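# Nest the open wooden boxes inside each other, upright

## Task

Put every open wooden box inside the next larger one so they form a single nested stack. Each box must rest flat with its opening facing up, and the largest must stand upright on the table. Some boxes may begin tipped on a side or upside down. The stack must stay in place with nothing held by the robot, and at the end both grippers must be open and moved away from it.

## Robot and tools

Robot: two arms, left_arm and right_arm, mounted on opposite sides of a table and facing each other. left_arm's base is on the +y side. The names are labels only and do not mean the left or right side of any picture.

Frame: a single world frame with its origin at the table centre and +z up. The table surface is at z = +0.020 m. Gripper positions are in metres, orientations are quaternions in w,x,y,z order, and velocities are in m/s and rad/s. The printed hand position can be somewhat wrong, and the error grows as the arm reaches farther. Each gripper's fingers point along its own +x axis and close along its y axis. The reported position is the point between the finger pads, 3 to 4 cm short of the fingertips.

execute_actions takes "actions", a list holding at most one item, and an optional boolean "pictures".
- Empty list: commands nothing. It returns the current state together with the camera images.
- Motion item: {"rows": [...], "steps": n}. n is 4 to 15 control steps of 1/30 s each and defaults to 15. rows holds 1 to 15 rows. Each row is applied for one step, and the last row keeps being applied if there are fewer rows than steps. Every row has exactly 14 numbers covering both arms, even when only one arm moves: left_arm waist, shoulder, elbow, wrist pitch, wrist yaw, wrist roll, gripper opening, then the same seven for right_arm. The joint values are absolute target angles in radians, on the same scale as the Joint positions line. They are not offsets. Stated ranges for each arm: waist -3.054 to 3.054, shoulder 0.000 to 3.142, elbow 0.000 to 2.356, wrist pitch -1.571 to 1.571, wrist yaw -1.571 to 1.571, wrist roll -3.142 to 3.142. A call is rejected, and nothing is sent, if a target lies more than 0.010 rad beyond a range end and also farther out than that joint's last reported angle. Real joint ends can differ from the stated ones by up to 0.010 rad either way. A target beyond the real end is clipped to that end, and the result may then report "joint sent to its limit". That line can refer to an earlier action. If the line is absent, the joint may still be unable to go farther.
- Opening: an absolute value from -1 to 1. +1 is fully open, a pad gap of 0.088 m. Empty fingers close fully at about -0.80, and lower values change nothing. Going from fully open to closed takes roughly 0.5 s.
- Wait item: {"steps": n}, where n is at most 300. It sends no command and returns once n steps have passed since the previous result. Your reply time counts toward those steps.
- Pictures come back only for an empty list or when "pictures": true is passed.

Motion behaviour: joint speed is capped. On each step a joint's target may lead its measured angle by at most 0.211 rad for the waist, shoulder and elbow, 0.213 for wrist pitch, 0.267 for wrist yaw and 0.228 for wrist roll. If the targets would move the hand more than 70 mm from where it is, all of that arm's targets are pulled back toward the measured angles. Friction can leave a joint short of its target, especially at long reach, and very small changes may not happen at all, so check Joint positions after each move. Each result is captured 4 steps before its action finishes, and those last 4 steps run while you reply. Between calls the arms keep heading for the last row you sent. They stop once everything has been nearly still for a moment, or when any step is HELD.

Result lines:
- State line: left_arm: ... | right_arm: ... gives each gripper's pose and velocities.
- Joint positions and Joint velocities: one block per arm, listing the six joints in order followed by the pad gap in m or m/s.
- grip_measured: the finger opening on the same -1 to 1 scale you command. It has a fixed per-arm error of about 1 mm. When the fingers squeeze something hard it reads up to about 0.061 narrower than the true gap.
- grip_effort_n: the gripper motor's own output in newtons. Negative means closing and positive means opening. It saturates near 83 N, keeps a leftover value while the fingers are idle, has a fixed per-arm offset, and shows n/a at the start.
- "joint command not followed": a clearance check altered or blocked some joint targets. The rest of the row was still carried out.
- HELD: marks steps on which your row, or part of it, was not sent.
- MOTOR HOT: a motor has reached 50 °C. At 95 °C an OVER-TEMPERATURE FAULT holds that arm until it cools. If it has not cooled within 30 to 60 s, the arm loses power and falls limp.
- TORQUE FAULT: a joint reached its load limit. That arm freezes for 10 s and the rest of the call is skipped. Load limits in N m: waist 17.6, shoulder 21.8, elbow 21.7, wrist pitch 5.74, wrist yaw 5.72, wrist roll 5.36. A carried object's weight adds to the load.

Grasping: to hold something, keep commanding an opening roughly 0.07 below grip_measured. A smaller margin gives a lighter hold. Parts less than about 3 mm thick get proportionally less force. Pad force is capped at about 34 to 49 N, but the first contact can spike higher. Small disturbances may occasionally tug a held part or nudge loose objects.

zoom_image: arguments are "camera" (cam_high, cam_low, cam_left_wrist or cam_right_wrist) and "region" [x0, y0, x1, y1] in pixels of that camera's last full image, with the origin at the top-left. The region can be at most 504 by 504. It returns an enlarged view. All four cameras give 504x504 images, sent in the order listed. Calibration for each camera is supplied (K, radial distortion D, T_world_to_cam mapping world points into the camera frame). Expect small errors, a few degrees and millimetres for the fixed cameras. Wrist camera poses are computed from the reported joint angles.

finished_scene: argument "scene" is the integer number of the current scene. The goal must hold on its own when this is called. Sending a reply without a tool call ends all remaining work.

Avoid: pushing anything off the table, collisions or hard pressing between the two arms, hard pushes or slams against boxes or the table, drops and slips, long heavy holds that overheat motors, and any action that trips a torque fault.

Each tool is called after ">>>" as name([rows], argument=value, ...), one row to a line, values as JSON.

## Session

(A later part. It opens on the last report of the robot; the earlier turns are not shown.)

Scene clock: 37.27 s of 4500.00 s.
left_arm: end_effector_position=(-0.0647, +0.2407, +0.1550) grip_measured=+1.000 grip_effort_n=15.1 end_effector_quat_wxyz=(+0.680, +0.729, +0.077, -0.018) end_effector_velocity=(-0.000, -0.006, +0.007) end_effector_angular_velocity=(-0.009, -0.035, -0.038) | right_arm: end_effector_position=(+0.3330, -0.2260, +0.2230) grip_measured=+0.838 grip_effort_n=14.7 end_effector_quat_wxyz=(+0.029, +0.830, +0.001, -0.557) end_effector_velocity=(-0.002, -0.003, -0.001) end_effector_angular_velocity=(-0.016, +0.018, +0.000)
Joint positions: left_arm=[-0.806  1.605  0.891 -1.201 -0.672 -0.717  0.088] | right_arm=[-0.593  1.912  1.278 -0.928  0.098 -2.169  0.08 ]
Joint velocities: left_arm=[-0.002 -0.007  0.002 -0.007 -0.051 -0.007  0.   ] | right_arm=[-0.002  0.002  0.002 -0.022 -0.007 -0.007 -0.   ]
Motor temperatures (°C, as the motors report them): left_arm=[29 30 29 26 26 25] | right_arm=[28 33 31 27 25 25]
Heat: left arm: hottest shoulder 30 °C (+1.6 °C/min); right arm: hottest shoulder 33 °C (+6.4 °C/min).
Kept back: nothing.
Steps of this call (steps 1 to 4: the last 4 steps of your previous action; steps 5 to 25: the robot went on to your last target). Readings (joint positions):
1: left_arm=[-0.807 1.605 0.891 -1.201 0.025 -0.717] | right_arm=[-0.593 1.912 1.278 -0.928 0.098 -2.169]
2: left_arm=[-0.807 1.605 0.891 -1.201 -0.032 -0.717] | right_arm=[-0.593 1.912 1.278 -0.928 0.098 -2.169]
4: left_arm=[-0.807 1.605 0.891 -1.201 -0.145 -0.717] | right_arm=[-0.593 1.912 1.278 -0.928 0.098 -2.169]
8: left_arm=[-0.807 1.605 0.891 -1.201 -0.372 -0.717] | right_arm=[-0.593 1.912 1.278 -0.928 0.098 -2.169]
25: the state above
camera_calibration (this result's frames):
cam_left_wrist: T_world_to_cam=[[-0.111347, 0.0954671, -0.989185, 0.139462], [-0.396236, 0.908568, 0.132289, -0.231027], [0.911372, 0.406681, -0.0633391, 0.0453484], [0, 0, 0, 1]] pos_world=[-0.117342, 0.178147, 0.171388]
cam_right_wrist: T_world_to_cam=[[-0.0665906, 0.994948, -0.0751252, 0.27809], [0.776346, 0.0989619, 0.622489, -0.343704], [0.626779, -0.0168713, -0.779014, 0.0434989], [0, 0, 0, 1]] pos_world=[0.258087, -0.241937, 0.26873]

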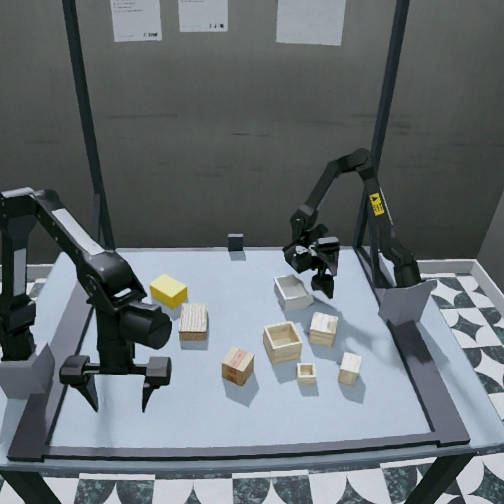

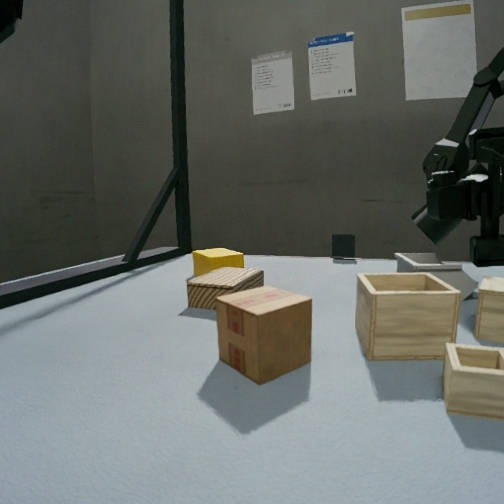

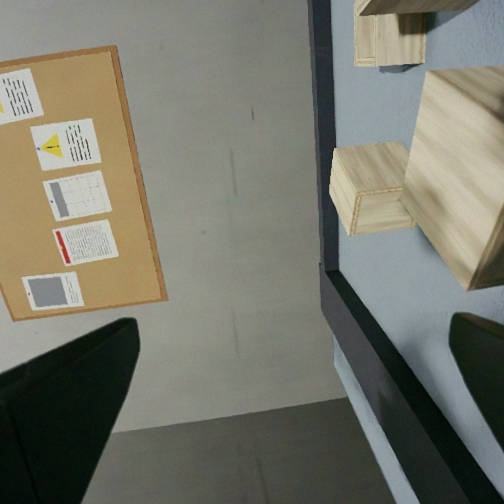

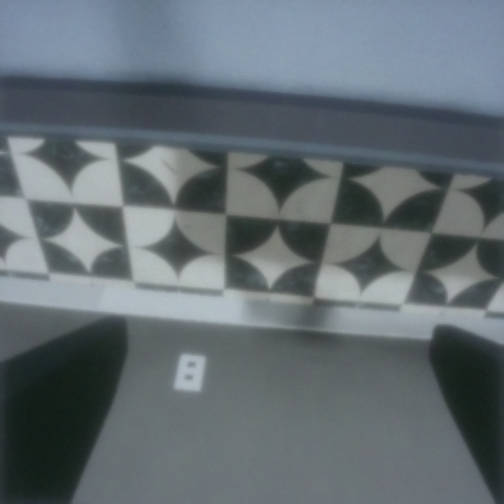

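>>> execute_actions([
  {"rows":[[-1.25,1.617,0.563,-0.84,-0.74,-2.29,1,-0.593,1.912,1.278,-0.928,0.098,-2.169,0.84]],"steps":15},
])

>>> execute_actions([
  {"steps":45},
], pictures=true)

Scene clock: 38.07 s of 4500.00 s.
left_arm: end_effector_position=(-0.0611, +0.2902, +0.1101) grip_measured=+1.000 grip_effort_n=14.7 end_effector_quat_wxyz=(+0.767, +0.628, -0.021, -0.132) end_effector_velocity=(+0.019, +0.085, +0.004) end_effector_angular_velocity=(-0.936, +0.231, -0.023) | right_arm: end_effector_position=(+0.3330, -0.2260, +0.2230) grip_measured=+0.838 grip_effort_n=15.1 end_effector_quat_wxyz=(+0.029, +0.830, +0.001, -0.557) end_effector_velocity=(+0.000, -0.004, -0.003) end_effector_angular_velocity=(-0.020, +0.003, -0.001)
Joint positions: left_arm=[-1.164  1.591  0.577 -0.936 -0.796 -1.238  0.088] | right_arm=[-0.593  1.912  1.278 -0.928  0.098 -2.169  0.08 ]
Joint velocities: left_arm=[-0.359 -0.095 -0.335  0.022  0.007 -1.341  0.   ] | right_arm=[-0.002  0.002 -0.007 -0.007  0.007 -0.007 -0.   ]
Motor temperatures (°C, as the motors report them): left_arm=[29 30 29 26 26 25] | right_arm=[28 33 31 27 25 25]
Heat: left arm: hottest shoulder 30 °C (+1.6 °C/min); right arm: hottest shoulder 33 °C (+6.3 °C/min).
Steps of this call (steps 1 to 13: the robot went on to your last target; steps 14 to 24: the first 11 steps of this action). Readings (joint positions):
14: left_arm=[-0.815 1.605 0.874 -1.179 -0.690 -0.743] | right_arm=[-0.593 1.912 1.278 -0.928 0.098 -2.169]
15: left_arm=[-0.853 1.601 0.836 -1.117 -0.709 -0.799] | right_arm=[-0.593 1.912 1.278 -0.928 0.098 -2.169]
17: left_arm=[-0.952 1.604 0.746 -1.030 -0.713 -0.894] | right_arm=[-0.593 1.912 1.278 -0.928 0.098 -2.169]
21: left_arm=[-1.117 1.604 0.617 -0.945 -0.778 -1.094] | right_arm=[-0.593 1.912 1.278 -0.928 0.098 -2.169]
24: the state above

Scene clock: 48.20 s of 4500.00 s.
left_arm: end_effector_position=(-0.0581, +0.2997, +0.1120) grip_measured=+1.000 grip_effort_n=14.7 end_effector_quat_wxyz=(+0.796, +0.591, -0.018, -0.133) end_effector_velocity=(-0.002, -0.001, +0.001) end_effector_angular_velocity=(-0.009, +0.001, -0.008) | right_arm: end_effector_position=(+0.3330, -0.2260, +0.2230) grip_measured=+0.838 grip_effort_n=15.6 end_effector_quat_wxyz=(+0.029, +0.830, +0.001, -0.557) end_effector_velocity=(-0.002, -0.002, +0.001) end_effector_angular_velocity=(-0.000, +0.008, +0.005)
Joint positions: left_arm=[-1.196  1.583  0.545 -0.945 -0.79  -1.376  0.088] | right_arm=[-0.593  1.912  1.278 -0.928  0.098 -2.169  0.08 ]
Joint velocities: left_arm=[-0.002 -0.007  0.002 -0.007 -0.007 -0.007  0.   ] | right_arm=[-0.002 -0.007 -0.002 -0.007 -0.007 -0.007 -0.   ]
Motor temperatures (°C, as the motors report them): left_arm=[28 30 29 26 26 25] | right_arm=[28 34 32 27 25 25]
Heat: left arm: hottest shoulder 30 °C (+1.2 °C/min); right arm: hottest shoulder 34 °C (+6.2 °C/min).
TORQUE FAULT: the external load on joint 4 (wrist pitch) of the left arm reached its load limit, and that arm stopped for 10 seconds. A torque fault stops only its own arm. That arm's remaining commands of this call were not run. That arm holds where it stopped, with its grip as last carried out, and accepts commands again: back off and push less far. That arm stops again, at the same cost, whenever a joint's load reaches its limit.
Kept back: nothing.
The stop of the left arm began at step 4 of this call (marked STOPPED below). From that step on that arm followed nothing that you had sent. 1 of its steps, steps kept back included, did not run and will not run. Nothing is kept back now, and the robot has no last target.
Steps of this call (steps 1 to 4: the last 4 steps of your previous action; steps 5 to 45: the robot went on to your last target; steps 46 to 304: the stop continued). Readings (joint positions):
1: left_arm=[-1.176 1.588 0.566 -0.935 -0.796 -1.284] | right_arm=[-0.593 1.912 1.278 -0.928 0.098 -2.169]
2: left_arm=[-1.187 1.587 0.558 -0.935 -0.792 -1.330] | right_arm=[-0.593 1.912 1.278 -0.928 0.098 -2.169]
4: left_arm=[-1.198 1.583 0.545 -0.946 -0.788 -1.379] | right_arm=[-0.593 1.912 1.278 -0.928 0.098 -2.169] STOPPED (the left arm)
8: left_arm=[-1.196 1.583 0.545 -0.945 -0.790 -1.376] | right_arm=[-0.593 1.912 1.278 -0.928 0.098 -2.169]
304: the state above
camera_calibration (this result's frames):
cam_left_wrist: T_world_to_cam=[[-0.158222, -0.243739, -0.956847, 0.187292], [-0.138974, 0.964905, -0.222811, -0.238549], [0.977574, 0.0977236, -0.186543, 0.12286], [0, 0, 0, 1]] pos_world=[-0.123624, 0.263821, 0.148977]
cam_right_wrist: T_world_to_cam=[[-0.0665906, 0.994948, -0.0751252, 0.27809], [0.776346, 0.0989619, 0.622489, -0.343704], [0.626779, -0.0168713, -0.779014, 0.0434989], [0, 0, 0, 1]] pos_world=[0.258087, -0.241937, 0.26873]

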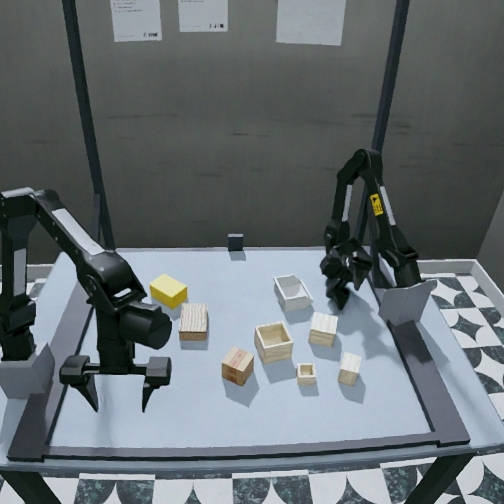

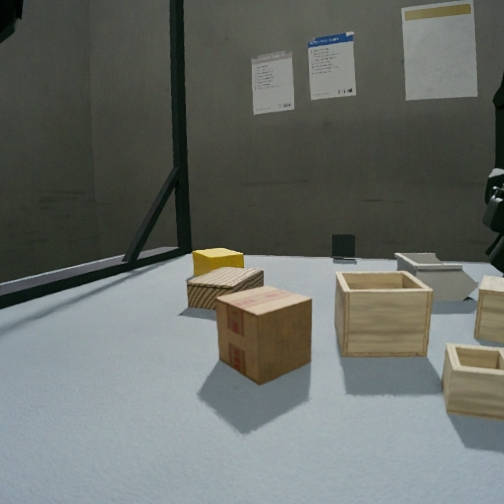

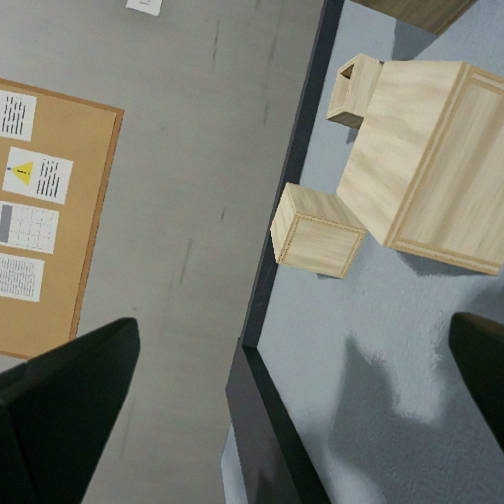

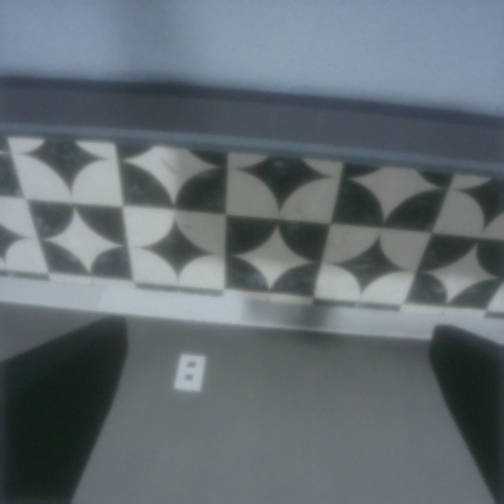

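>>> execute_actions([
  {"rows":[[-0.806,1.605,0.891,-1.2,-0.67,-1.376,1,-0.593,1.912,1.278,-0.928,0.098,-2.169,0.84]],"steps":15},
])

>>> execute_actions([
  {"steps":15},
])

>>> execute_actions([
  {"rows":[[-0.806,1.605,0.891,-1.2,-0.67,-2.29,1,-0.593,1.912,1.278,-0.928,0.098,-2.169,0.84]],"steps":15},
])

>>> execute_actions([
  {"steps":20},
], pictures=true)

Scene clock: 49.20 s of 4500.00 s.
left_arm: end_effector_position=(-0.0662, +0.2447, +0.1509) grip_measured=+1.000 grip_effort_n=14.7 end_effector_quat_wxyz=(+0.875, +0.479, +0.072, -0.006) end_effector_velocity=(+0.017, -0.021, +0.040) end_effector_angular_velocity=(-0.147, -0.008, +0.233) | right_arm: end_effector_position=(+0.3330, -0.2260, +0.2230) grip_measured=+0.838 grip_effort_n=15.1 end_effector_quat_wxyz=(+0.029, +0.830, +0.001, -0.557) end_effector_velocity=(-0.005, -0.001, -0.005) end_effector_angular_velocity=(+0.002, +0.040, +0.007)
Joint positions: left_arm=[-0.839  1.595  0.864 -1.181 -0.682 -1.376  0.088] | right_arm=[-0.593  1.912  1.278 -0.928  0.098 -2.169  0.08 ]
Joint velocities: left_arm=[ 0.261  0.002  0.139 -0.125  0.066  0.022  0.   ] | right_arm=[-0.002  0.002 -0.007 -0.007 -0.037 -0.007 -0.   ]
Motor temperatures (°C, as the motors report them): left_arm=[28 30 29 26 26 25] | right_arm=[28 34 32 27 25 25]
Heat: left arm: hottest shoulder 30 °C (+1.2 °C/min); right arm: hottest shoulder 34 °C (+6.1 °C/min).
Steps of this call (steps 1 to 19: nothing new was sent; steps 20 to 30: the first 11 steps of this action). Readings (joint positions):
20: left_arm=[-1.186 1.584 0.561 -0.964 -0.772 -1.376] | right_arm=[-0.593 1.912 1.278 -0.928 0.098 -2.169]
21: left_arm=[-1.143 1.591 0.600 -1.020 -0.740 -1.376] | right_arm=[-0.593 1.912 1.278 -0.928 0.098 -2.169]
23: left_arm=[-1.049 1.595 0.694 -1.087 -0.716 -1.376] | right_arm=[-0.593 1.912 1.278 -0.928 0.098 -2.169]
27: left_arm=[-0.889 1.595 0.835 -1.157 -0.693 -1.376] | right_arm=[-0.593 1.912 1.278 -0.928 0.098 -2.169]
30: the state above

Scene clock: 49.70 s of 4500.00 s.
left_arm: end_effector_position=(-0.0655, +0.2411, +0.1553) grip_measured=+1.000 grip_effort_n=14.7 end_effector_quat_wxyz=(+0.880, +0.468, +0.078, +0.003) end_effector_velocity=(+0.001, +0.001, +0.002) end_effector_angular_velocity=(-0.004, -0.010, +0.001) | right_arm: end_effector_position=(+0.3330, -0.2260, +0.2230) grip_measured=+0.838 grip_effort_n=15.1 end_effector_quat_wxyz=(+0.029, +0.830, +0.001, -0.557) end_effector_velocity=(-0.003, -0.001, -0.001) end_effector_angular_velocity=(-0.003, +0.023, +0.020)
Joint positions: left_arm=[-0.81   1.596  0.886 -1.198 -0.674 -1.376  0.088] | right_arm=[-0.593  1.912  1.278 -0.928  0.098 -2.169  0.08 ]
Joint velocities: left_arm=[ 0.002 -0.002 -0.002 -0.007 -0.007 -0.007  0.   ] | right_arm=[-0.002 -0.002 -0.002 -0.007 -0.022 -0.022 -0.   ]
Motor temperatures (°C, as the motors report them): left_arm=[28 30 29 26 26 25] | right_arm=[28 34 32 27 25 25]
Heat: left arm: hottest shoulder 30 °C (+1.2 °C/min); right arm: hottest shoulder 34 °C (+6.0 °C/min).
Kept back: nothing.
Steps of this call (steps 1 to 4: the last 4 steps of your previous action; steps 5 to 15: the robot went on to your last target). Readings (joint positions):
1: left_arm=[-0.831 1.595 0.869 -1.186 -0.680 -1.376] | right_arm=[-0.593 1.912 1.278 -0.928 0.098 -2.169]
2: left_arm=[-0.826 1.595 0.872 -1.189 -0.678 -1.376] | right_arm=[-0.593 1.912 1.278 -0.928 0.098 -2.169]
4: left_arm=[-0.820 1.595 0.878 -1.192 -0.676 -1.376] | right_arm=[-0.593 1.912 1.278 -0.928 0.098 -2.169]
8: left_arm=[-0.813 1.596 0.884 -1.196 -0.675 -1.376] | right_arm=[-0.593 1.912 1.278 -0.928 0.098 -2.169]
15: the state above

Scene clock: 50.07 s of 4500.00 s.
left_arm: end_effector_position=(-0.0654, +0.2411, +0.1554) grip_measured=+1.000 grip_effort_n=14.7 end_effector_quat_wxyz=(+0.970, +0.229, +0.075, +0.023) end_effector_velocity=(+0.001, +0.002, +0.002) end_effector_angular_velocity=(-1.415, -0.126, +0.194) | right_arm: end_effector_position=(+0.3330, -0.2260, +0.2230) grip_measured=+0.838 grip_effort_n=15.1 end_effector_quat_wxyz=(+0.029, +0.830, +0.001, -0.557) end_effector_velocity=(+0.002, -0.000, +0.001) end_effector_angular_velocity=(-0.005, -0.009, +0.019)
Joint positions: left_arm=[-0.81   1.596  0.886 -1.198 -0.673 -1.89   0.088] | right_arm=[-0.593  1.912  1.278 -0.928  0.098 -2.169  0.08 ]
Joint velocities: left_arm=[-0.002 -0.002 -0.007 -0.007 -0.007 -1.443  0.   ] | right_arm=[-0.002 -0.002 -0.002  0.007  0.007 -0.022 -0.   ]
Motor temperatures (°C, as the motors report them): left_arm=[28 30 29 26 26 25] | right_arm=[28 34 32 27 25 25]
Heat: left arm: hottest shoulder 30 °C (+1.2 °C/min); right arm: hottest shoulder 34 °C (+6.0 °C/min).
Steps of this call (steps 1 to 11: the first 11 steps of this action). Readings (joint positions):
1: left_arm=[-0.810 1.596 0.886 -1.198 -0.674 -1.400] | right_arm=[-0.593 1.912 1.278 -0.928 0.098 -2.169]
2: left_arm=[-0.810 1.596 0.886 -1.198 -0.673 -1.453] | right_arm=[-0.593 1.912 1.278 -0.928 0.098 -2.169]
4: left_arm=[-0.810 1.596 0.886 -1.198 -0.673 -1.550] | right_arm=[-0.593 1.912 1.278 -0.928 0.098 -2.169]
8: left_arm=[-0.810 1.596 0.886 -1.198 -0.673 -1.744] | right_arm=[-0.593 1.912 1.278 -0.928 0.098 -2.169]
11: the state above

Scene clock: 50.73 s of 4500.00 s.
left_arm: end_effector_position=(-0.0654, +0.2411, +0.1554) grip_measured=+1.000 grip_effort_n=14.7 end_effector_quat_wxyz=(+0.996, +0.035, +0.069, +0.038) end_effector_velocity=(-0.001, +0.002, +0.005) end_effector_angular_velocity=(+0.003, -0.011, -0.000) | right_arm: end_effector_position=(+0.3330, -0.2260, +0.2230) grip_measured=+0.838 grip_effort_n=14.7 end_effector_quat_wxyz=(+0.029, +0.830, +0.001, -0.557) end_effector_velocity=(+0.002, -0.004, +0.001) end_effector_angular_velocity=(-0.019, -0.015, -0.001)
Joint positions: left_arm=[-0.81   1.596  0.886 -1.198 -0.673 -2.284  0.088] | right_arm=[-0.593  1.912  1.278 -0.928  0.098 -2.169  0.08 ]
Joint velocities: left_arm=[-0.002 -0.012 -0.002 -0.022 -0.007 -0.007  0.   ] | right_arm=[-0.002 -0.002 -0.002 -0.007  0.022 -0.007  0.   ]
Motor temperatures (°C, as the motors report them): left_arm=[28 30 29 26 26 25] | right_arm=[28 34 32 27 25 25]
Heat: left arm: hottest shoulder 30 °C (+1.2 °C/min); right arm: hottest shoulder 34 °C (+5.9 °C/min).
Kept back: nothing.
Steps of this call (steps 1 to 4: the last 4 steps of your previous action; steps 5 to 20: the robot went on to your last target). Readings (joint positions):
1: left_arm=[-0.810 1.596 0.886 -1.198 -0.673 -1.938] | right_arm=[-0.593 1.912 1.278 -0.928 0.098 -2.169]
2: left_arm=[-0.810 1.596 0.886 -1.198 -0.673 -1.987] | right_arm=[-0.593 1.912 1.278 -0.928 0.098 -2.169]
4: left_arm=[-0.810 1.596 0.886 -1.198 -0.673 -2.085] | right_arm=[-0.593 1.912 1.278 -0.928 0.098 -2.169]
8: left_arm=[-0.810 1.596 0.886 -1.198 -0.673 -2.219] | right_arm=[-0.593 1.912 1.278 -0.928 0.098 -2.169]
20: the state above
camera_calibration (this result's frames):
cam_left_wrist: T_world_to_cam=[[0.0943177, -0.989581, -0.108786, 0.277927], [-0.459742, 0.0536285, -0.886432, 0.128509], [0.88303, 0.13362, -0.449894, 0.169856], [0, 0, 0, 1]] pos_world=[-0.11712, 0.245444, 0.220566]
cam_right_wrist: T_world_to_cam=[[-0.0665906, 0.994948, -0.0751252, 0.27809], [0.776346, 0.0989619, 0.622489, -0.343704], [0.626779, -0.0168713, -0.779014, 0.0434989], [0, 0, 0, 1]] pos_world=[0.258087, -0.241937, 0.26873]

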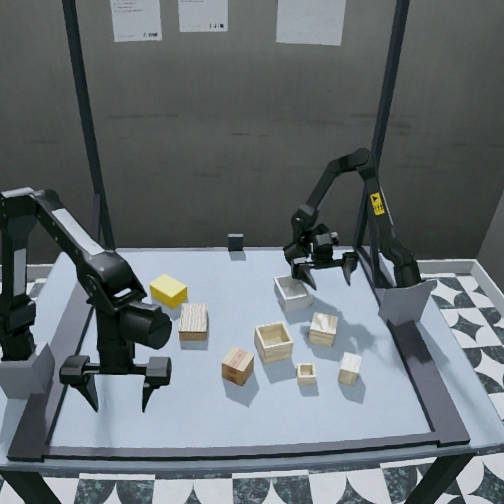

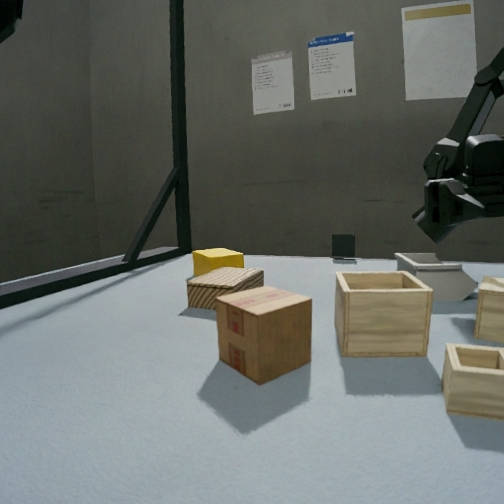

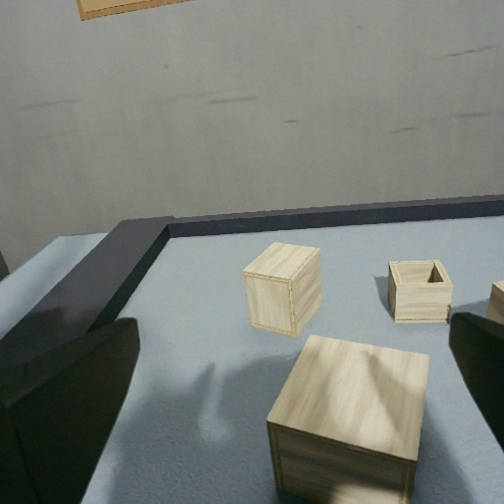

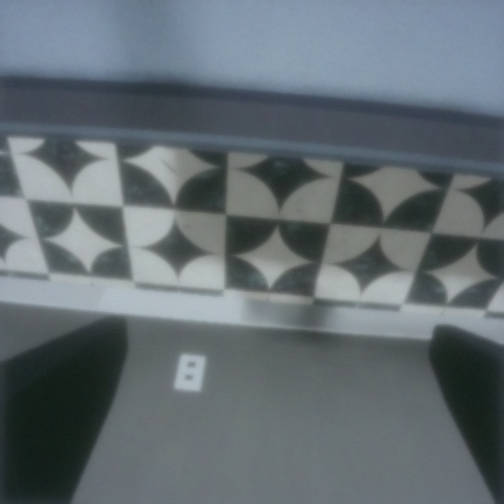

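>>> execute_actions([
  {"rows":[[-0.71,1.86,0.563,-0.31,-0.82,-2.29,1,-0.593,1.912,1.278,-0.928,0.098,-2.169,0.84]],"steps":15},
])

>>> execute_actions([
  {"steps":25},
], pictures=true)

Scene clock: 51.50 s of 4500.00 s.
left_arm: end_effector_position=(+0.0244, +0.2892, +0.1248) grip_measured=+1.000 grip_effort_n=14.2 end_effector_quat_wxyz=(+0.998, +0.036, -0.008, +0.051) end_effector_velocity=(+0.058, -0.091, -0.127) end_effector_angular_velocity=(-0.790, +0.333, -0.581) | right_arm: end_effector_position=(+0.3330, -0.2260, +0.2230) grip_measured=+0.838 grip_effort_n=15.1 end_effector_quat_wxyz=(+0.029, +0.830, +0.001, -0.557) end_effector_velocity=(-0.004, -0.004, -0.001) end_effector_angular_velocity=(-0.012, +0.017, -0.009)
Joint positions: left_arm=[-0.718  1.837  0.587 -0.749 -0.804 -2.288  0.088] | right_arm=[-0.593  1.912  1.278 -0.928  0.098 -2.169  0.08 ]
Joint velocities: left_arm=[ 0.032  0.105 -0.198  1.326 -0.125 -0.007  0.   ] | right_arm=[ 0.002 -0.002 -0.002 -0.022 -0.007  0.007 -0.   ]
Motor temperatures (°C, as the motors report them): left_arm=[28 30 29 26 26 25] | right_arm=[28 34 32 27 25 25]
Heat: left arm: hottest shoulder 30 °C (+1.2 °C/min); right arm: hottest shoulder 34 °C (+5.8 °C/min).
Steps of this call (steps 1 to 12: the robot went on to your last target; steps 13 to 23: the first 11 steps of this action). Readings (joint positions):
13: left_arm=[-0.807 1.609 0.873 -1.183 -0.684 -2.287] | right_arm=[-0.593 1.912 1.278 -0.928 0.098 -2.169]
14: left_arm=[-0.794 1.630 0.848 -1.134 -0.717 -2.287] | right_arm=[-0.593 1.912 1.278 -0.928 0.098 -2.169]
16: left_arm=[-0.762 1.707 0.779 -1.055 -0.749 -2.287] | right_arm=[-0.593 1.912 1.278 -0.928 0.098 -2.169]
20: left_arm=[-0.725 1.812 0.628 -0.886 -0.788 -2.287] | right_arm=[-0.593 1.912 1.278 -0.928 0.098 -2.169]
23: the state above

Scene clock: 52.33 s of 4500.00 s.
left_arm: end_effector_position=(+0.0267, +0.2374, +0.0849) grip_measured=+1.000 grip_effort_n=14.2 end_effector_quat_wxyz=(+0.989, -0.117, +0.071, -0.055) end_effector_velocity=(+0.001, +0.004, +0.002) end_effector_angular_velocity=(-0.008, -0.010, +0.006) | right_arm: end_effector_position=(+0.3330, -0.2260, +0.2230) grip_measured=+0.838 grip_effort_n=14.7 end_effector_quat_wxyz=(+0.029, +0.830, +0.001, -0.557) end_effector_velocity=(-0.003, -0.004, +0.001) end_effector_angular_velocity=(-0.018, +0.016, +0.015)
Joint positions: left_arm=[-0.711  1.85   0.567 -0.313 -0.821 -2.291  0.088] | right_arm=[-0.593  1.912  1.278 -0.928  0.098 -2.169  0.08 ]
Joint velocities: left_arm=[-0.002  0.002 -0.007 -0.007 -0.007 -0.022  0.   ] | right_arm=[-0.002 -0.007 -0.002 -0.022 -0.007 -0.022  0.   ]
Motor temperatures (°C, as the motors report them): left_arm=[28 30 29 26 26 25] | right_arm=[28 34 32 27 25 25]
Heat: left arm: hottest shoulder 30 °C (+1.1 °C/min); right arm: hottest shoulder 34 °C (+5.7 °C/min).
Kept back: nothing.
Steps of this call (steps 1 to 4: the last 4 steps of your previous action; steps 5 to 25: the robot went on to your last target). Readings (joint positions):
1: left_arm=[-0.717 1.840 0.582 -0.703 -0.807 -2.288] | right_arm=[-0.593 1.912 1.278 -0.928 0.098 -2.169]
2: left_arm=[-0.717 1.843 0.579 -0.657 -0.809 -2.288] | right_arm=[-0.593 1.912 1.278 -0.928 0.098 -2.169]
4: left_arm=[-0.716 1.847 0.575 -0.565 -0.812 -2.288] | right_arm=[-0.593 1.912 1.278 -0.928 0.098 -2.169]
8: left_arm=[-0.714 1.850 0.570 -0.405 -0.819 -2.291] | right_arm=[-0.593 1.912 1.278 -0.928 0.098 -2.169]
25: the state above
camera_calibration (this result's frames):
cam_left_wrist: T_world_to_cam=[[-0.0696027, -0.976348, 0.204697, 0.232581], [-0.466848, -0.149459, -0.871617, 0.155781], [0.881594, -0.156229, -0.445403, 0.12578], [0, 0, 0, 1]] pos_world=[-0.0219726, 0.270013, 0.144195]
cam_right_wrist: T_world_to_cam=[[-0.0665906, 0.994948, -0.0751252, 0.27809], [0.776346, 0.0989619, 0.622489, -0.343704], [0.626779, -0.0168713, -0.779014, 0.0434989], [0, 0, 0, 1]] pos_world=[0.258087, -0.241937, 0.26873]

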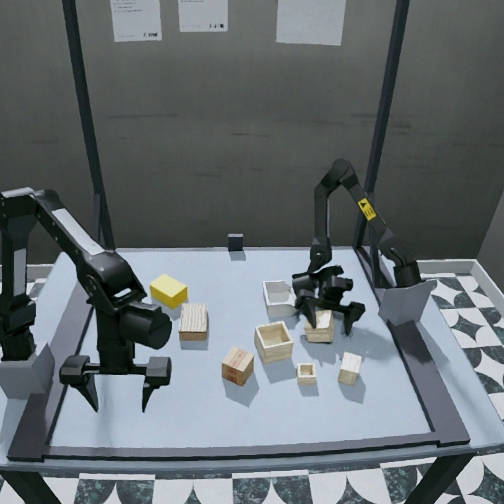

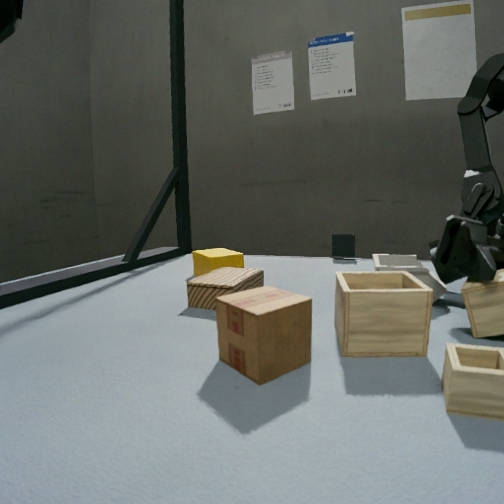

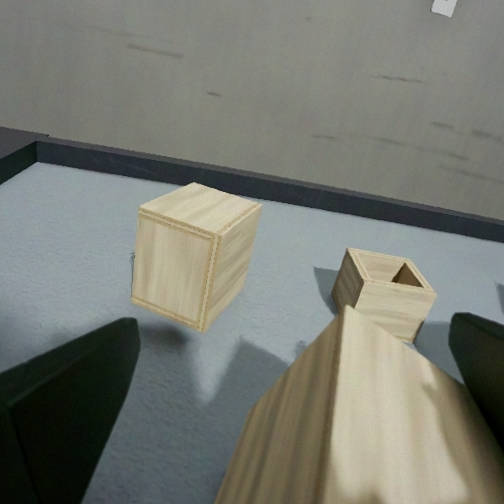

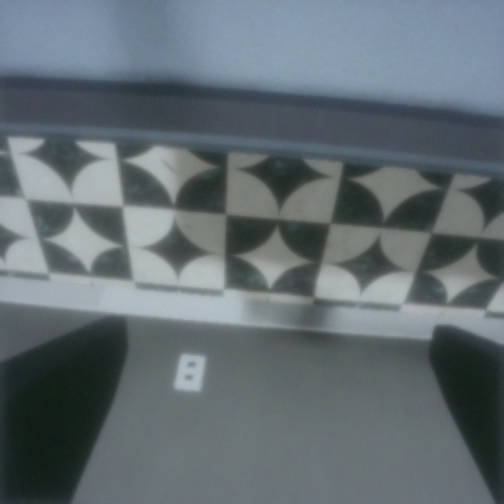

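>>> execute_actions([
  {"rows":[[-0.68,1.72,0.6,-0.45,-0.82,-2.29,1,-0.593,1.912,1.278,-0.928,0.098,-2.169,0.84]],"steps":15},
])

>>> execute_actions([
  {"steps":20},
], pictures=true)

>>> zoom_image(camera="cam_high", region=[220,250,420,400])

Scene clock: 52.80 s of 4500.00 s.
left_arm: end_effector_position=(+0.0142, +0.2289, +0.1072) grip_measured=+1.000 grip_effort_n=14.2 end_effector_quat_wxyz=(+0.988, -0.130, +0.070, -0.050) end_effector_velocity=(+0.001, +0.010, +0.012) end_effector_angular_velocity=(+0.027, -0.030, +0.036) | right_arm: end_effector_position=(+0.3330, -0.2260, +0.2230) grip_measured=+0.838 grip_effort_n=15.1 end_effector_quat_wxyz=(+0.029, +0.830, +0.001, -0.557) end_effector_velocity=(-0.000, -0.003, +0.000) end_effector_angular_velocity=(-0.003, +0.010, -0.001)
Joint positions: left_arm=[-0.685  1.737  0.596 -0.441 -0.818 -2.291  0.088] | right_arm=[-0.593  1.912  1.278 -0.928  0.098 -2.169  0.08 ]
Joint velocities: left_arm=[ 0.012 -0.032 -0.007 -0.081 -0.007 -0.007  0.   ] | right_arm=[-0.007 -0.002 -0.002 -0.007 -0.007 -0.007  0.   ]
Motor temperatures (°C, as the motors report them): left_arm=[28 30 29 26 26 25] | right_arm=[28 34 32 27 25 25]
Heat: left arm: hottest shoulder 30 °C (+1.1 °C/min); right arm: hottest shoulder 34 °C (+5.7 °C/min).
Steps of this call (steps 1 to 3: the robot went on to your last target; steps 4 to 14: the first 11 steps of this action). Readings (joint positions):
4: left_arm=[-0.710 1.842 0.569 -0.324 -0.821 -2.291] | right_arm=[-0.593 1.912 1.278 -0.928 0.098 -2.169]
5: left_arm=[-0.706 1.826 0.574 -0.359 -0.818 -2.291] | right_arm=[-0.593 1.912 1.278 -0.928 0.098 -2.169]
7: left_arm=[-0.694 1.783 0.580 -0.397 -0.818 -2.291] | right_arm=[-0.593 1.912 1.278 -0.928 0.098 -2.169]
11: left_arm=[-0.687 1.743 0.596 -0.429 -0.818 -2.291] | right_arm=[-0.593 1.912 1.278 -0.928 0.098 -2.169]
14: the state above

Scene clock: 53.47 s of 4500.00 s.
left_arm: end_effector_position=(+0.0136, +0.2288, +0.1086) grip_measured=+1.000 grip_effort_n=14.2 end_effector_quat_wxyz=(+0.988, -0.131, +0.070, -0.049) end_effector_velocity=(-0.000, +0.002, -0.000) end_effector_angular_velocity=(+0.015, +0.003, +0.004) | right_arm: end_effector_position=(+0.3330, -0.2260, +0.2230) grip_measured=+0.838 grip_effort_n=15.1 end_effector_quat_wxyz=(+0.029, +0.830, +0.001, -0.557) end_effector_velocity=(-0.001, -0.002, -0.000) end_effector_angular_velocity=(-0.004, +0.010, +0.004)
Joint positions: left_arm=[-0.684  1.731  0.597 -0.448 -0.818 -2.291  0.088] | right_arm=[-0.593  1.912  1.278 -0.928  0.098 -2.169  0.08 ]
Joint velocities: left_arm=[-0.002 -0.002 -0.002 -0.007  0.007  0.007  0.   ] | right_arm=[-0.002 -0.002 -0.002 -0.007 -0.007 -0.007  0.   ]
Motor temperatures (°C, as the motors report them): left_arm=[28 30 29 26 26 25] | right_arm=[28 34 32 27 25 25]
Heat: left arm: hottest shoulder 30 °C (+1.1 °C/min); right arm: hottest shoulder 34 °C (+5.6 °C/min).
Kept back: nothing.
Steps of this call (steps 1 to 4: the last 4 steps of your previous action; steps 5 to 15: the robot went on to your last target; steps 16 to 20: nothing new was sent). Readings (joint positions):
1: left_arm=[-0.685 1.736 0.596 -0.442 -0.818 -2.291] | right_arm=[-0.593 1.912 1.278 -0.928 0.098 -2.169]
2: left_arm=[-0.685 1.735 0.596 -0.443 -0.818 -2.291] | right_arm=[-0.593 1.912 1.278 -0.928 0.098 -2.169]
4: left_arm=[-0.685 1.733 0.597 -0.445 -0.818 -2.291] | right_arm=[-0.593 1.912 1.278 -0.928 0.098 -2.169]
8: left_arm=[-0.684 1.731 0.597 -0.447 -0.818 -2.291] | right_arm=[-0.593 1.912 1.278 -0.928 0.098 -2.169]
20: the state above
All arms were judged still, so your last target was given up. Only a new action makes them travel on or press farther. Fingers that are still opening or closing keep moving.
camera_calibration (this result's frames):
cam_left_wrist: T_world_to_cam=[[-0.0554746, -0.971233, 0.231579, 0.214142], [-0.466356, -0.179878, -0.866115, 0.175293], [0.882856, -0.156046, -0.442962, 0.146249], [0, 0, 0, 1]] pos_world=[-0.0354883, 0.262335, 0.167015]
cam_right_wrist: T_world_to_cam=[[-0.0665906, 0.994948, -0.0751252, 0.27809], [0.776346, 0.0989619, 0.622489, -0.343704], [0.626779, -0.0168713, -0.779014, 0.0434989], [0, 0, 0, 1]] pos_world=[0.258087, -0.241937, 0.26873]

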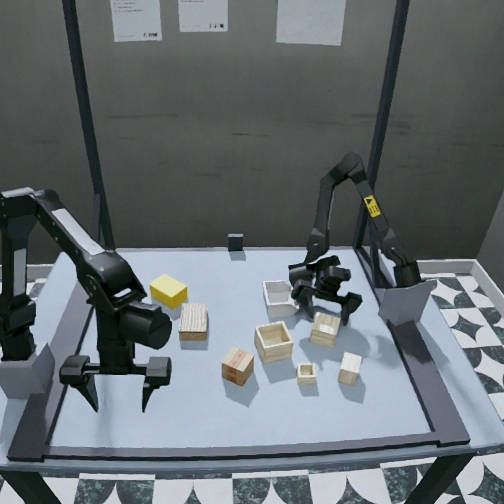

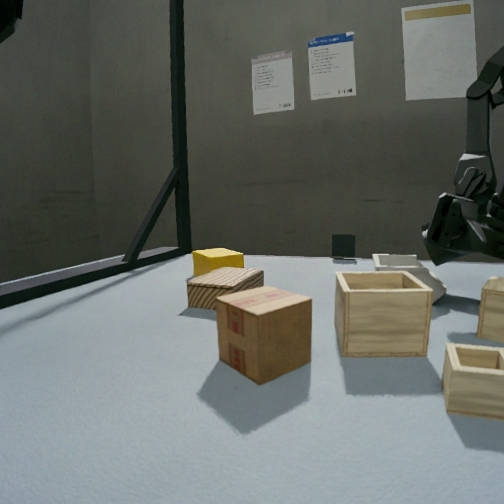

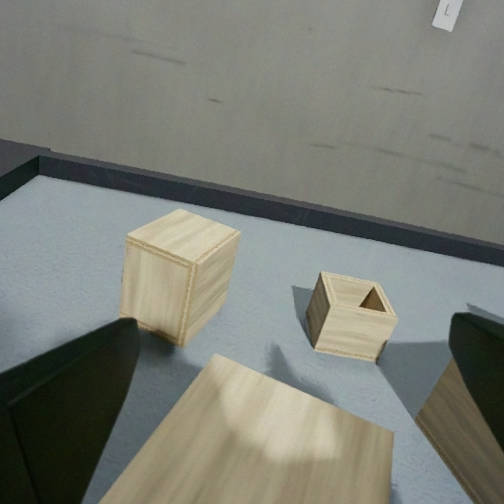

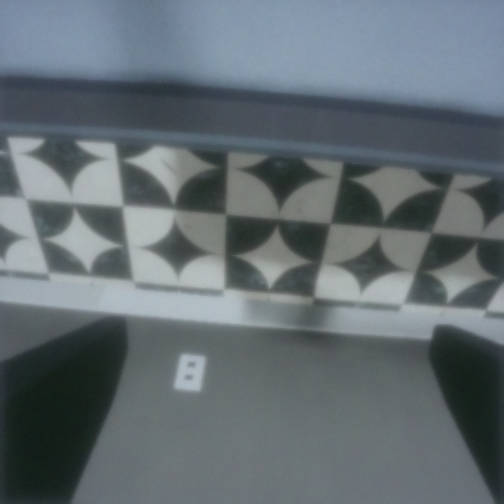

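Region (220, 250, 420, 400) of cam_high's 504x504 image, scaled by 2.520, with more detail than that image has; it fills the top 378 rows of this view, and the rest is white.

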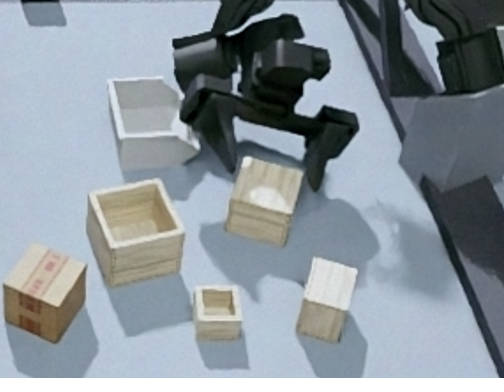

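>>> execute_actions([
  {"rows":[[-0.58,1.78,0.49,-0.22,-0.88,-2.03,1,-0.593,1.912,1.278,-0.928,0.098,-2.169,0.84]],"steps":15},
])

>>> execute_actions([
  {"steps":20},
], pictures=true)

Scene clock: 54.27 s of 4500.00 s.
left_arm: end_effector_position=(+0.0453, +0.2388, +0.1178) grip_measured=+1.000 grip_effort_n=14.2 end_effector_quat_wxyz=(+0.995, -0.072, +0.037, -0.056) end_effector_velocity=(+0.007, -0.006, +0.004) end_effector_angular_velocity=(+0.029, -0.031, -0.041) | right_arm: end_effector_position=(+0.3330, -0.2260, +0.2230) grip_measured=+0.838 grip_effort_n=15.1 end_effector_quat_wxyz=(+0.029, +0.830, +0.001, -0.557) end_effector_velocity=(-0.004, +0.000, -0.001) end_effector_angular_velocity=(+0.001, +0.023, +0.011)
Joint positions: left_arm=[-0.588  1.77   0.498 -0.235 -0.872 -2.049  0.088] | right_arm=[-0.593  1.912  1.278 -0.928  0.098 -2.169  0.08 ]
Joint velocities: left_arm=[ 0.027  0.007 -0.027  0.11  -0.037  0.11   0.   ] | right_arm=[ 0.002 -0.002 -0.002 -0.007 -0.022 -0.007 -0.   ]
Motor temperatures (°C, as the motors report them): left_arm=[28 30 29 26 26 25] | right_arm=[28 34 32 27 25 25]
Heat: left arm: hottest shoulder 30 °C (+1.1 °C/min); right arm: hottest shoulder 34 °C (+5.5 °C/min).
Steps of this call (steps 1 to 13: nothing new was sent; steps 14 to 24: the first 11 steps of this action). Readings (joint positions):
14: left_arm=[-0.680 1.732 0.589 -0.427 -0.822 -2.265] | right_arm=[-0.593 1.912 1.278 -0.928 0.098 -2.169]
15: left_arm=[-0.663 1.735 0.571 -0.371 -0.835 -2.213] | right_arm=[-0.593 1.912 1.278 -0.928 0.098 -2.169]
17: left_arm=[-0.623 1.749 0.540 -0.311 -0.854 -2.137] | right_arm=[-0.593 1.912 1.278 -0.928 0.098 -2.169]
21: left_arm=[-0.593 1.768 0.502 -0.254 -0.867 -2.068] | right_arm=[-0.593 1.912 1.278 -0.928 0.098 -2.169]
24: the state above

Scene clock: 54.93 s of 4500.00 s.
left_arm: end_effector_position=(+0.0468, +0.2391, +0.1182) grip_measured=+1.000 grip_effort_n=14.2 end_effector_quat_wxyz=(+0.995, -0.068, +0.035, -0.057) end_effector_velocity=(+0.001, -0.001, +0.003) end_effector_angular_velocity=(+0.001, -0.021, -0.007) | right_arm: end_effector_position=(+0.3330, -0.2260, +0.2230) grip_measured=+0.838 grip_effort_n=14.7 end_effector_quat_wxyz=(+0.029, +0.830, +0.001, -0.557) end_effector_velocity=(+0.001, +0.002, +0.002) end_effector_angular_velocity=(+0.012, +0.000, +0.009)
Joint positions: left_arm=[-0.584  1.772  0.493 -0.222 -0.875 -2.033  0.088] | right_arm=[-0.593  1.912  1.278 -0.928  0.098 -2.169  0.08 ]
Joint velocities: left_arm=[ 0.002  0.002 -0.002  0.007 -0.022  0.007  0.   ] | right_arm=[-0.002 -0.002  0.002  0.007 -0.007 -0.007 -0.   ]
Motor temperatures (°C, as the motors report them): left_arm=[28 30 29 26 26 25] | right_arm=[28 34 32 27 25 25]
Heat: left arm: hottest shoulder 30 °C (+1.1 °C/min); right arm: hottest shoulder 34 °C (+5.5 °C/min).
Kept back: nothing.
Steps of this call (steps 1 to 4: the last 4 steps of your previous action; steps 5 to 20: the robot went on to your last target). Readings (joint positions):
1: left_arm=[-0.587 1.770 0.497 -0.232 -0.873 -2.045] | right_arm=[-0.593 1.912 1.278 -0.928 0.098 -2.169]
2: left_arm=[-0.586 1.770 0.496 -0.229 -0.873 -2.042] | right_arm=[-0.593 1.912 1.278 -0.928 0.098 -2.169]
4: left_arm=[-0.585 1.771 0.495 -0.226 -0.874 -2.039] | right_arm=[-0.593 1.912 1.278 -0.928 0.098 -2.169]
8: left_arm=[-0.584 1.772 0.493 -0.223 -0.875 -2.035] | right_arm=[-0.593 1.912 1.278 -0.928 0.098 -2.169]
20: the state above
camera_calibration (this result's frames):
cam_left_wrist: T_world_to_cam=[[-0.0830023, -0.990828, 0.106632, 0.244493], [-0.398312, -0.0650979, -0.914937, 0.176164], [0.913487, -0.118415, -0.389256, 0.106033], [0, 0, 0, 1]] pos_world=[-0.00639779, 0.266274, 0.176382]
cam_right_wrist: T_world_to_cam=[[-0.0665906, 0.994948, -0.0751252, 0.27809], [0.776346, 0.0989619, 0.622489, -0.343704], [0.626779, -0.0168713, -0.779014, 0.0434989], [0, 0, 0, 1]] pos_world=[0.258087, -0.241937, 0.26873]

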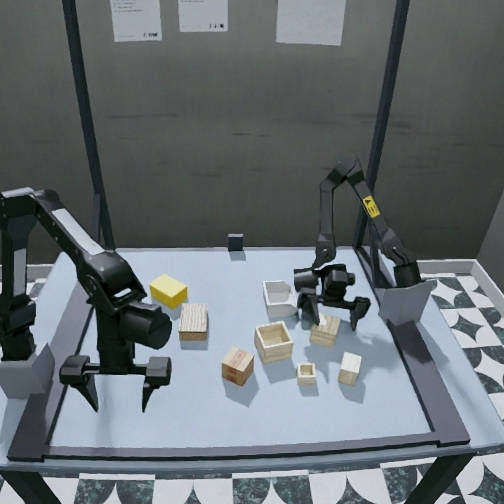

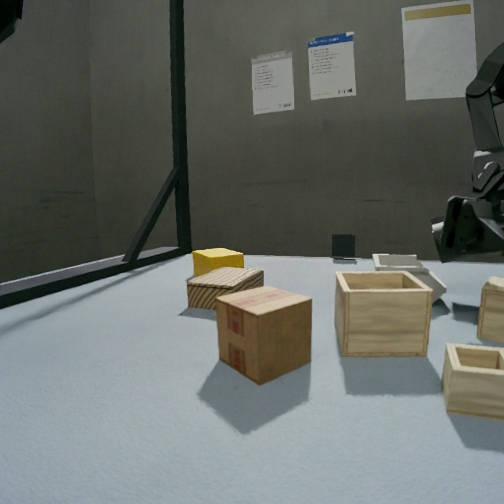

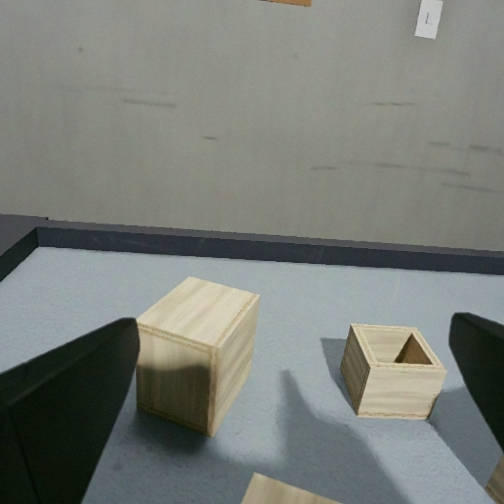

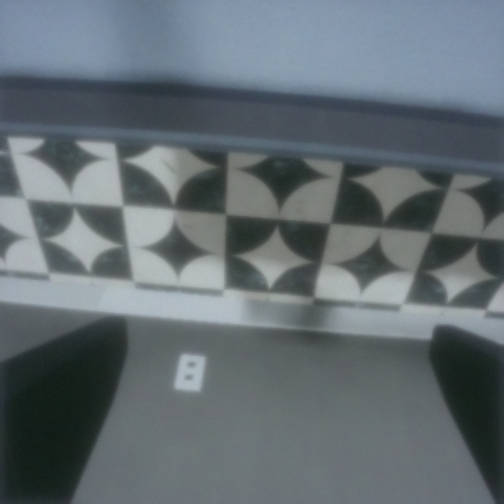

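>>> execute_actions([
  {"rows":[[-0.67,1.905,0.55,-0.28,-0.86,-1.92,1,-0.593,1.912,1.278,-0.928,0.098,-2.169,0.84]],"steps":15},
])

>>> execute_actions([
  {"steps":20},
], pictures=true)

>>> zoom_image(camera="cam_high", region=[260,270,400,380])

Scene clock: 56.40 s of 4500.00 s.
left_arm: end_effector_position=(+0.0445, +0.2413, +0.1012) grip_measured=+1.000 grip_effort_n=13.3 end_effector_quat_wxyz=(+0.998, +0.038, +0.018, -0.054) end_effector_velocity=(-0.002, -0.005, +0.002) end_effector_angular_velocity=(+0.046, -0.042, -0.011) | right_arm: end_effector_position=(+0.3330, -0.2260, +0.2230) grip_measured=+0.838 grip_effort_n=15.6 end_effector_quat_wxyz=(+0.029, +0.830, +0.001, -0.557) end_effector_velocity=(+0.001, -0.007, +0.001) end_effector_angular_velocity=(-0.036, -0.007, +0.009)
Joint positions: left_arm=[-0.648  1.877  0.545 -0.277 -0.893 -1.945  0.088] | right_arm=[-0.593  1.912  1.278 -0.928  0.098 -2.169  0.08 ]
Joint velocities: left_arm=[-0.012  0.017  0.027 -0.037 -0.037  0.022  0.   ] | right_arm=[-0.002 -0.002 -0.002 -0.022  0.022 -0.022 -0.   ]
Motor temperatures (°C, as the motors report them): left_arm=[28 30 29 26 26 25] | right_arm=[28 34 32 27 25 25]
Heat: left arm: hottest shoulder 30 °C (+1.1 °C/min); right arm: hottest shoulder 34 °C (+5.3 °C/min).
Steps of this call (steps 1 to 15: the robot went on to your last target; steps 16 to 33: nothing new was sent; steps 34 to 44: the first 11 steps of this action). Readings (joint positions):
34: left_arm=[-0.587 1.782 0.497 -0.227 -0.876 -2.021] | right_arm=[-0.593 1.912 1.278 -0.928 0.098 -2.169]
35: left_arm=[-0.602 1.805 0.509 -0.239 -0.877 -1.996] | right_arm=[-0.593 1.912 1.278 -0.928 0.098 -2.169]
37: left_arm=[-0.635 1.851 0.528 -0.254 -0.868 -1.964] | right_arm=[-0.593 1.912 1.278 -0.928 0.098 -2.169]
41: left_arm=[-0.646 1.874 0.541 -0.271 -0.887 -1.950] | right_arm=[-0.593 1.912 1.278 -0.928 0.098 -2.169]
44: the state above

Scene clock: 57.07 s of 4500.00 s.
left_arm: end_effector_position=(+0.0446, +0.2410, +0.1014) grip_measured=+1.000 grip_effort_n=13.7 end_effector_quat_wxyz=(+0.998, +0.041, +0.016, -0.054) end_effector_velocity=(+0.000, +0.000, +0.004) end_effector_angular_velocity=(-0.006, -0.022, -0.004) | right_arm: end_effector_position=(+0.3330, -0.2260, +0.2230) grip_measured=+0.838 grip_effort_n=15.1 end_effector_quat_wxyz=(+0.029, +0.830, +0.001, -0.557) end_effector_velocity=(+0.001, -0.003, -0.001) end_effector_angular_velocity=(-0.030, -0.012, +0.016)
Joint positions: left_arm=[-0.648  1.881  0.548 -0.28  -0.897 -1.941  0.088] | right_arm=[-0.593  1.912  1.278 -0.928  0.098 -2.169  0.08 ]
Joint velocities: left_arm=[ 0.002 -0.002 -0.002 -0.007 -0.022 -0.007  0.   ] | right_arm=[ 0.002  0.002 -0.002 -0.007  0.022 -0.022 -0.   ]
Motor temperatures (°C, as the motors report them): left_arm=[28 29 29 26 26 25] | right_arm=[28 34 32 27 25 25]
Heat: left arm: hottest shoulder 29 °C (+0.0 °C/min); right arm: hottest shoulder 34 °C (+5.3 °C/min).
Kept back: nothing.
Steps of this call (steps 1 to 4: the last 4 steps of your previous action; steps 5 to 15: the robot went on to your last target; steps 16 to 20: nothing new was sent). Readings (joint positions):
1: left_arm=[-0.648 1.878 0.545 -0.278 -0.894 -1.944] | right_arm=[-0.593 1.912 1.278 -0.928 0.098 -2.169]
2: left_arm=[-0.648 1.879 0.546 -0.279 -0.895 -1.943] | right_arm=[-0.593 1.912 1.278 -0.928 0.098 -2.169]
4: left_arm=[-0.648 1.880 0.546 -0.279 -0.896 -1.942] | right_arm=[-0.593 1.912 1.278 -0.928 0.098 -2.169]
8: left_arm=[-0.648 1.881 0.547 -0.280 -0.897 -1.941] | right_arm=[-0.593 1.912 1.278 -0.928 0.098 -2.169]
20: the state above
All arms were judged still, so your last target was given up. Only a new action makes them travel on or press farther. Fingers that are still opening or closing keep moving.
camera_calibration (this result's frames):
cam_left_wrist: T_world_to_cam=[[-0.0821724, -0.99027, -0.11231, 0.269936], [-0.350473, 0.134206, -0.926907, 0.11104], [0.932961, -0.0368045, -0.358091, 0.0780511], [0, 0, 0, 1]] pos_world=[-0.0117208, 0.255279, 0.16119]
cam_right_wrist: T_world_to_cam=[[-0.0665906, 0.994948, -0.0751252, 0.27809], [0.776346, 0.0989619, 0.622489, -0.343704], [0.626779, -0.0168713, -0.779014, 0.0434989], [0, 0, 0, 1]] pos_world=[0.258087, -0.241937, 0.26873]

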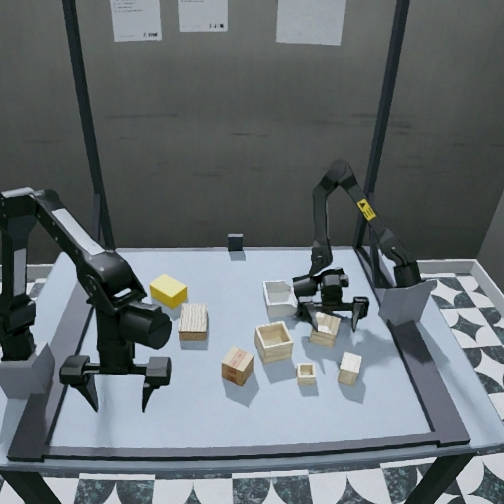

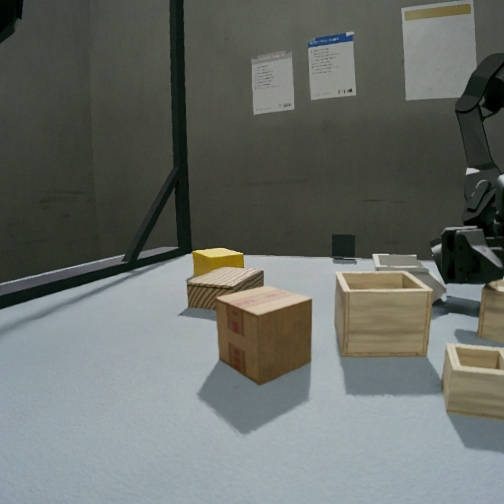

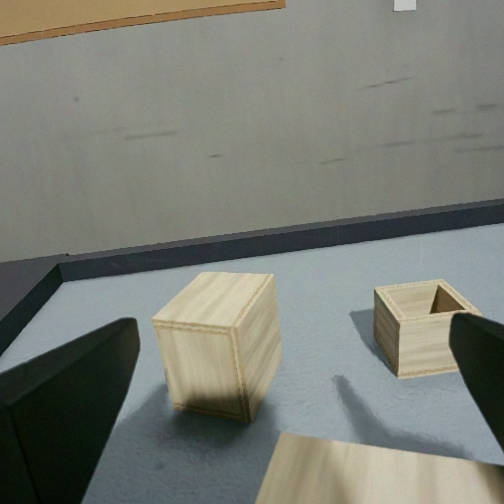

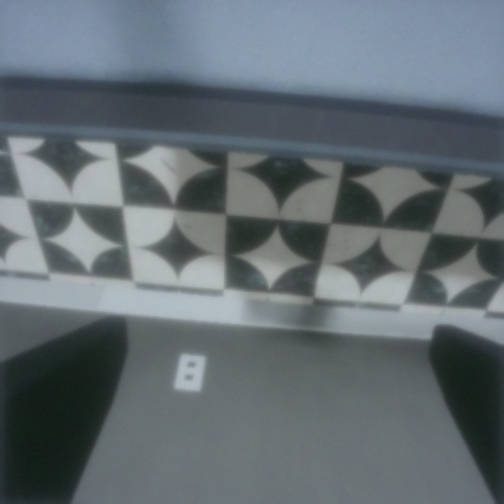

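Region (260, 270, 400, 380) of cam_high's 504x504 image, scaled by 3.600, with more detail than that image has; it fills the top 396 rows of this view, and the rest is white.

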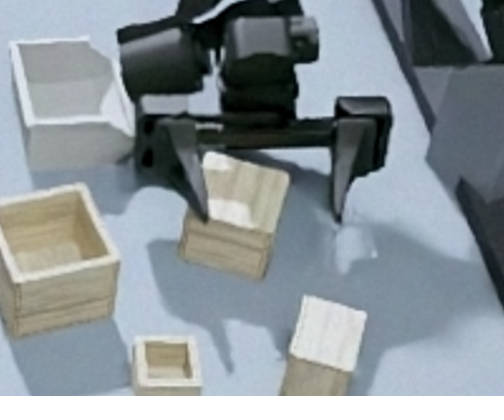

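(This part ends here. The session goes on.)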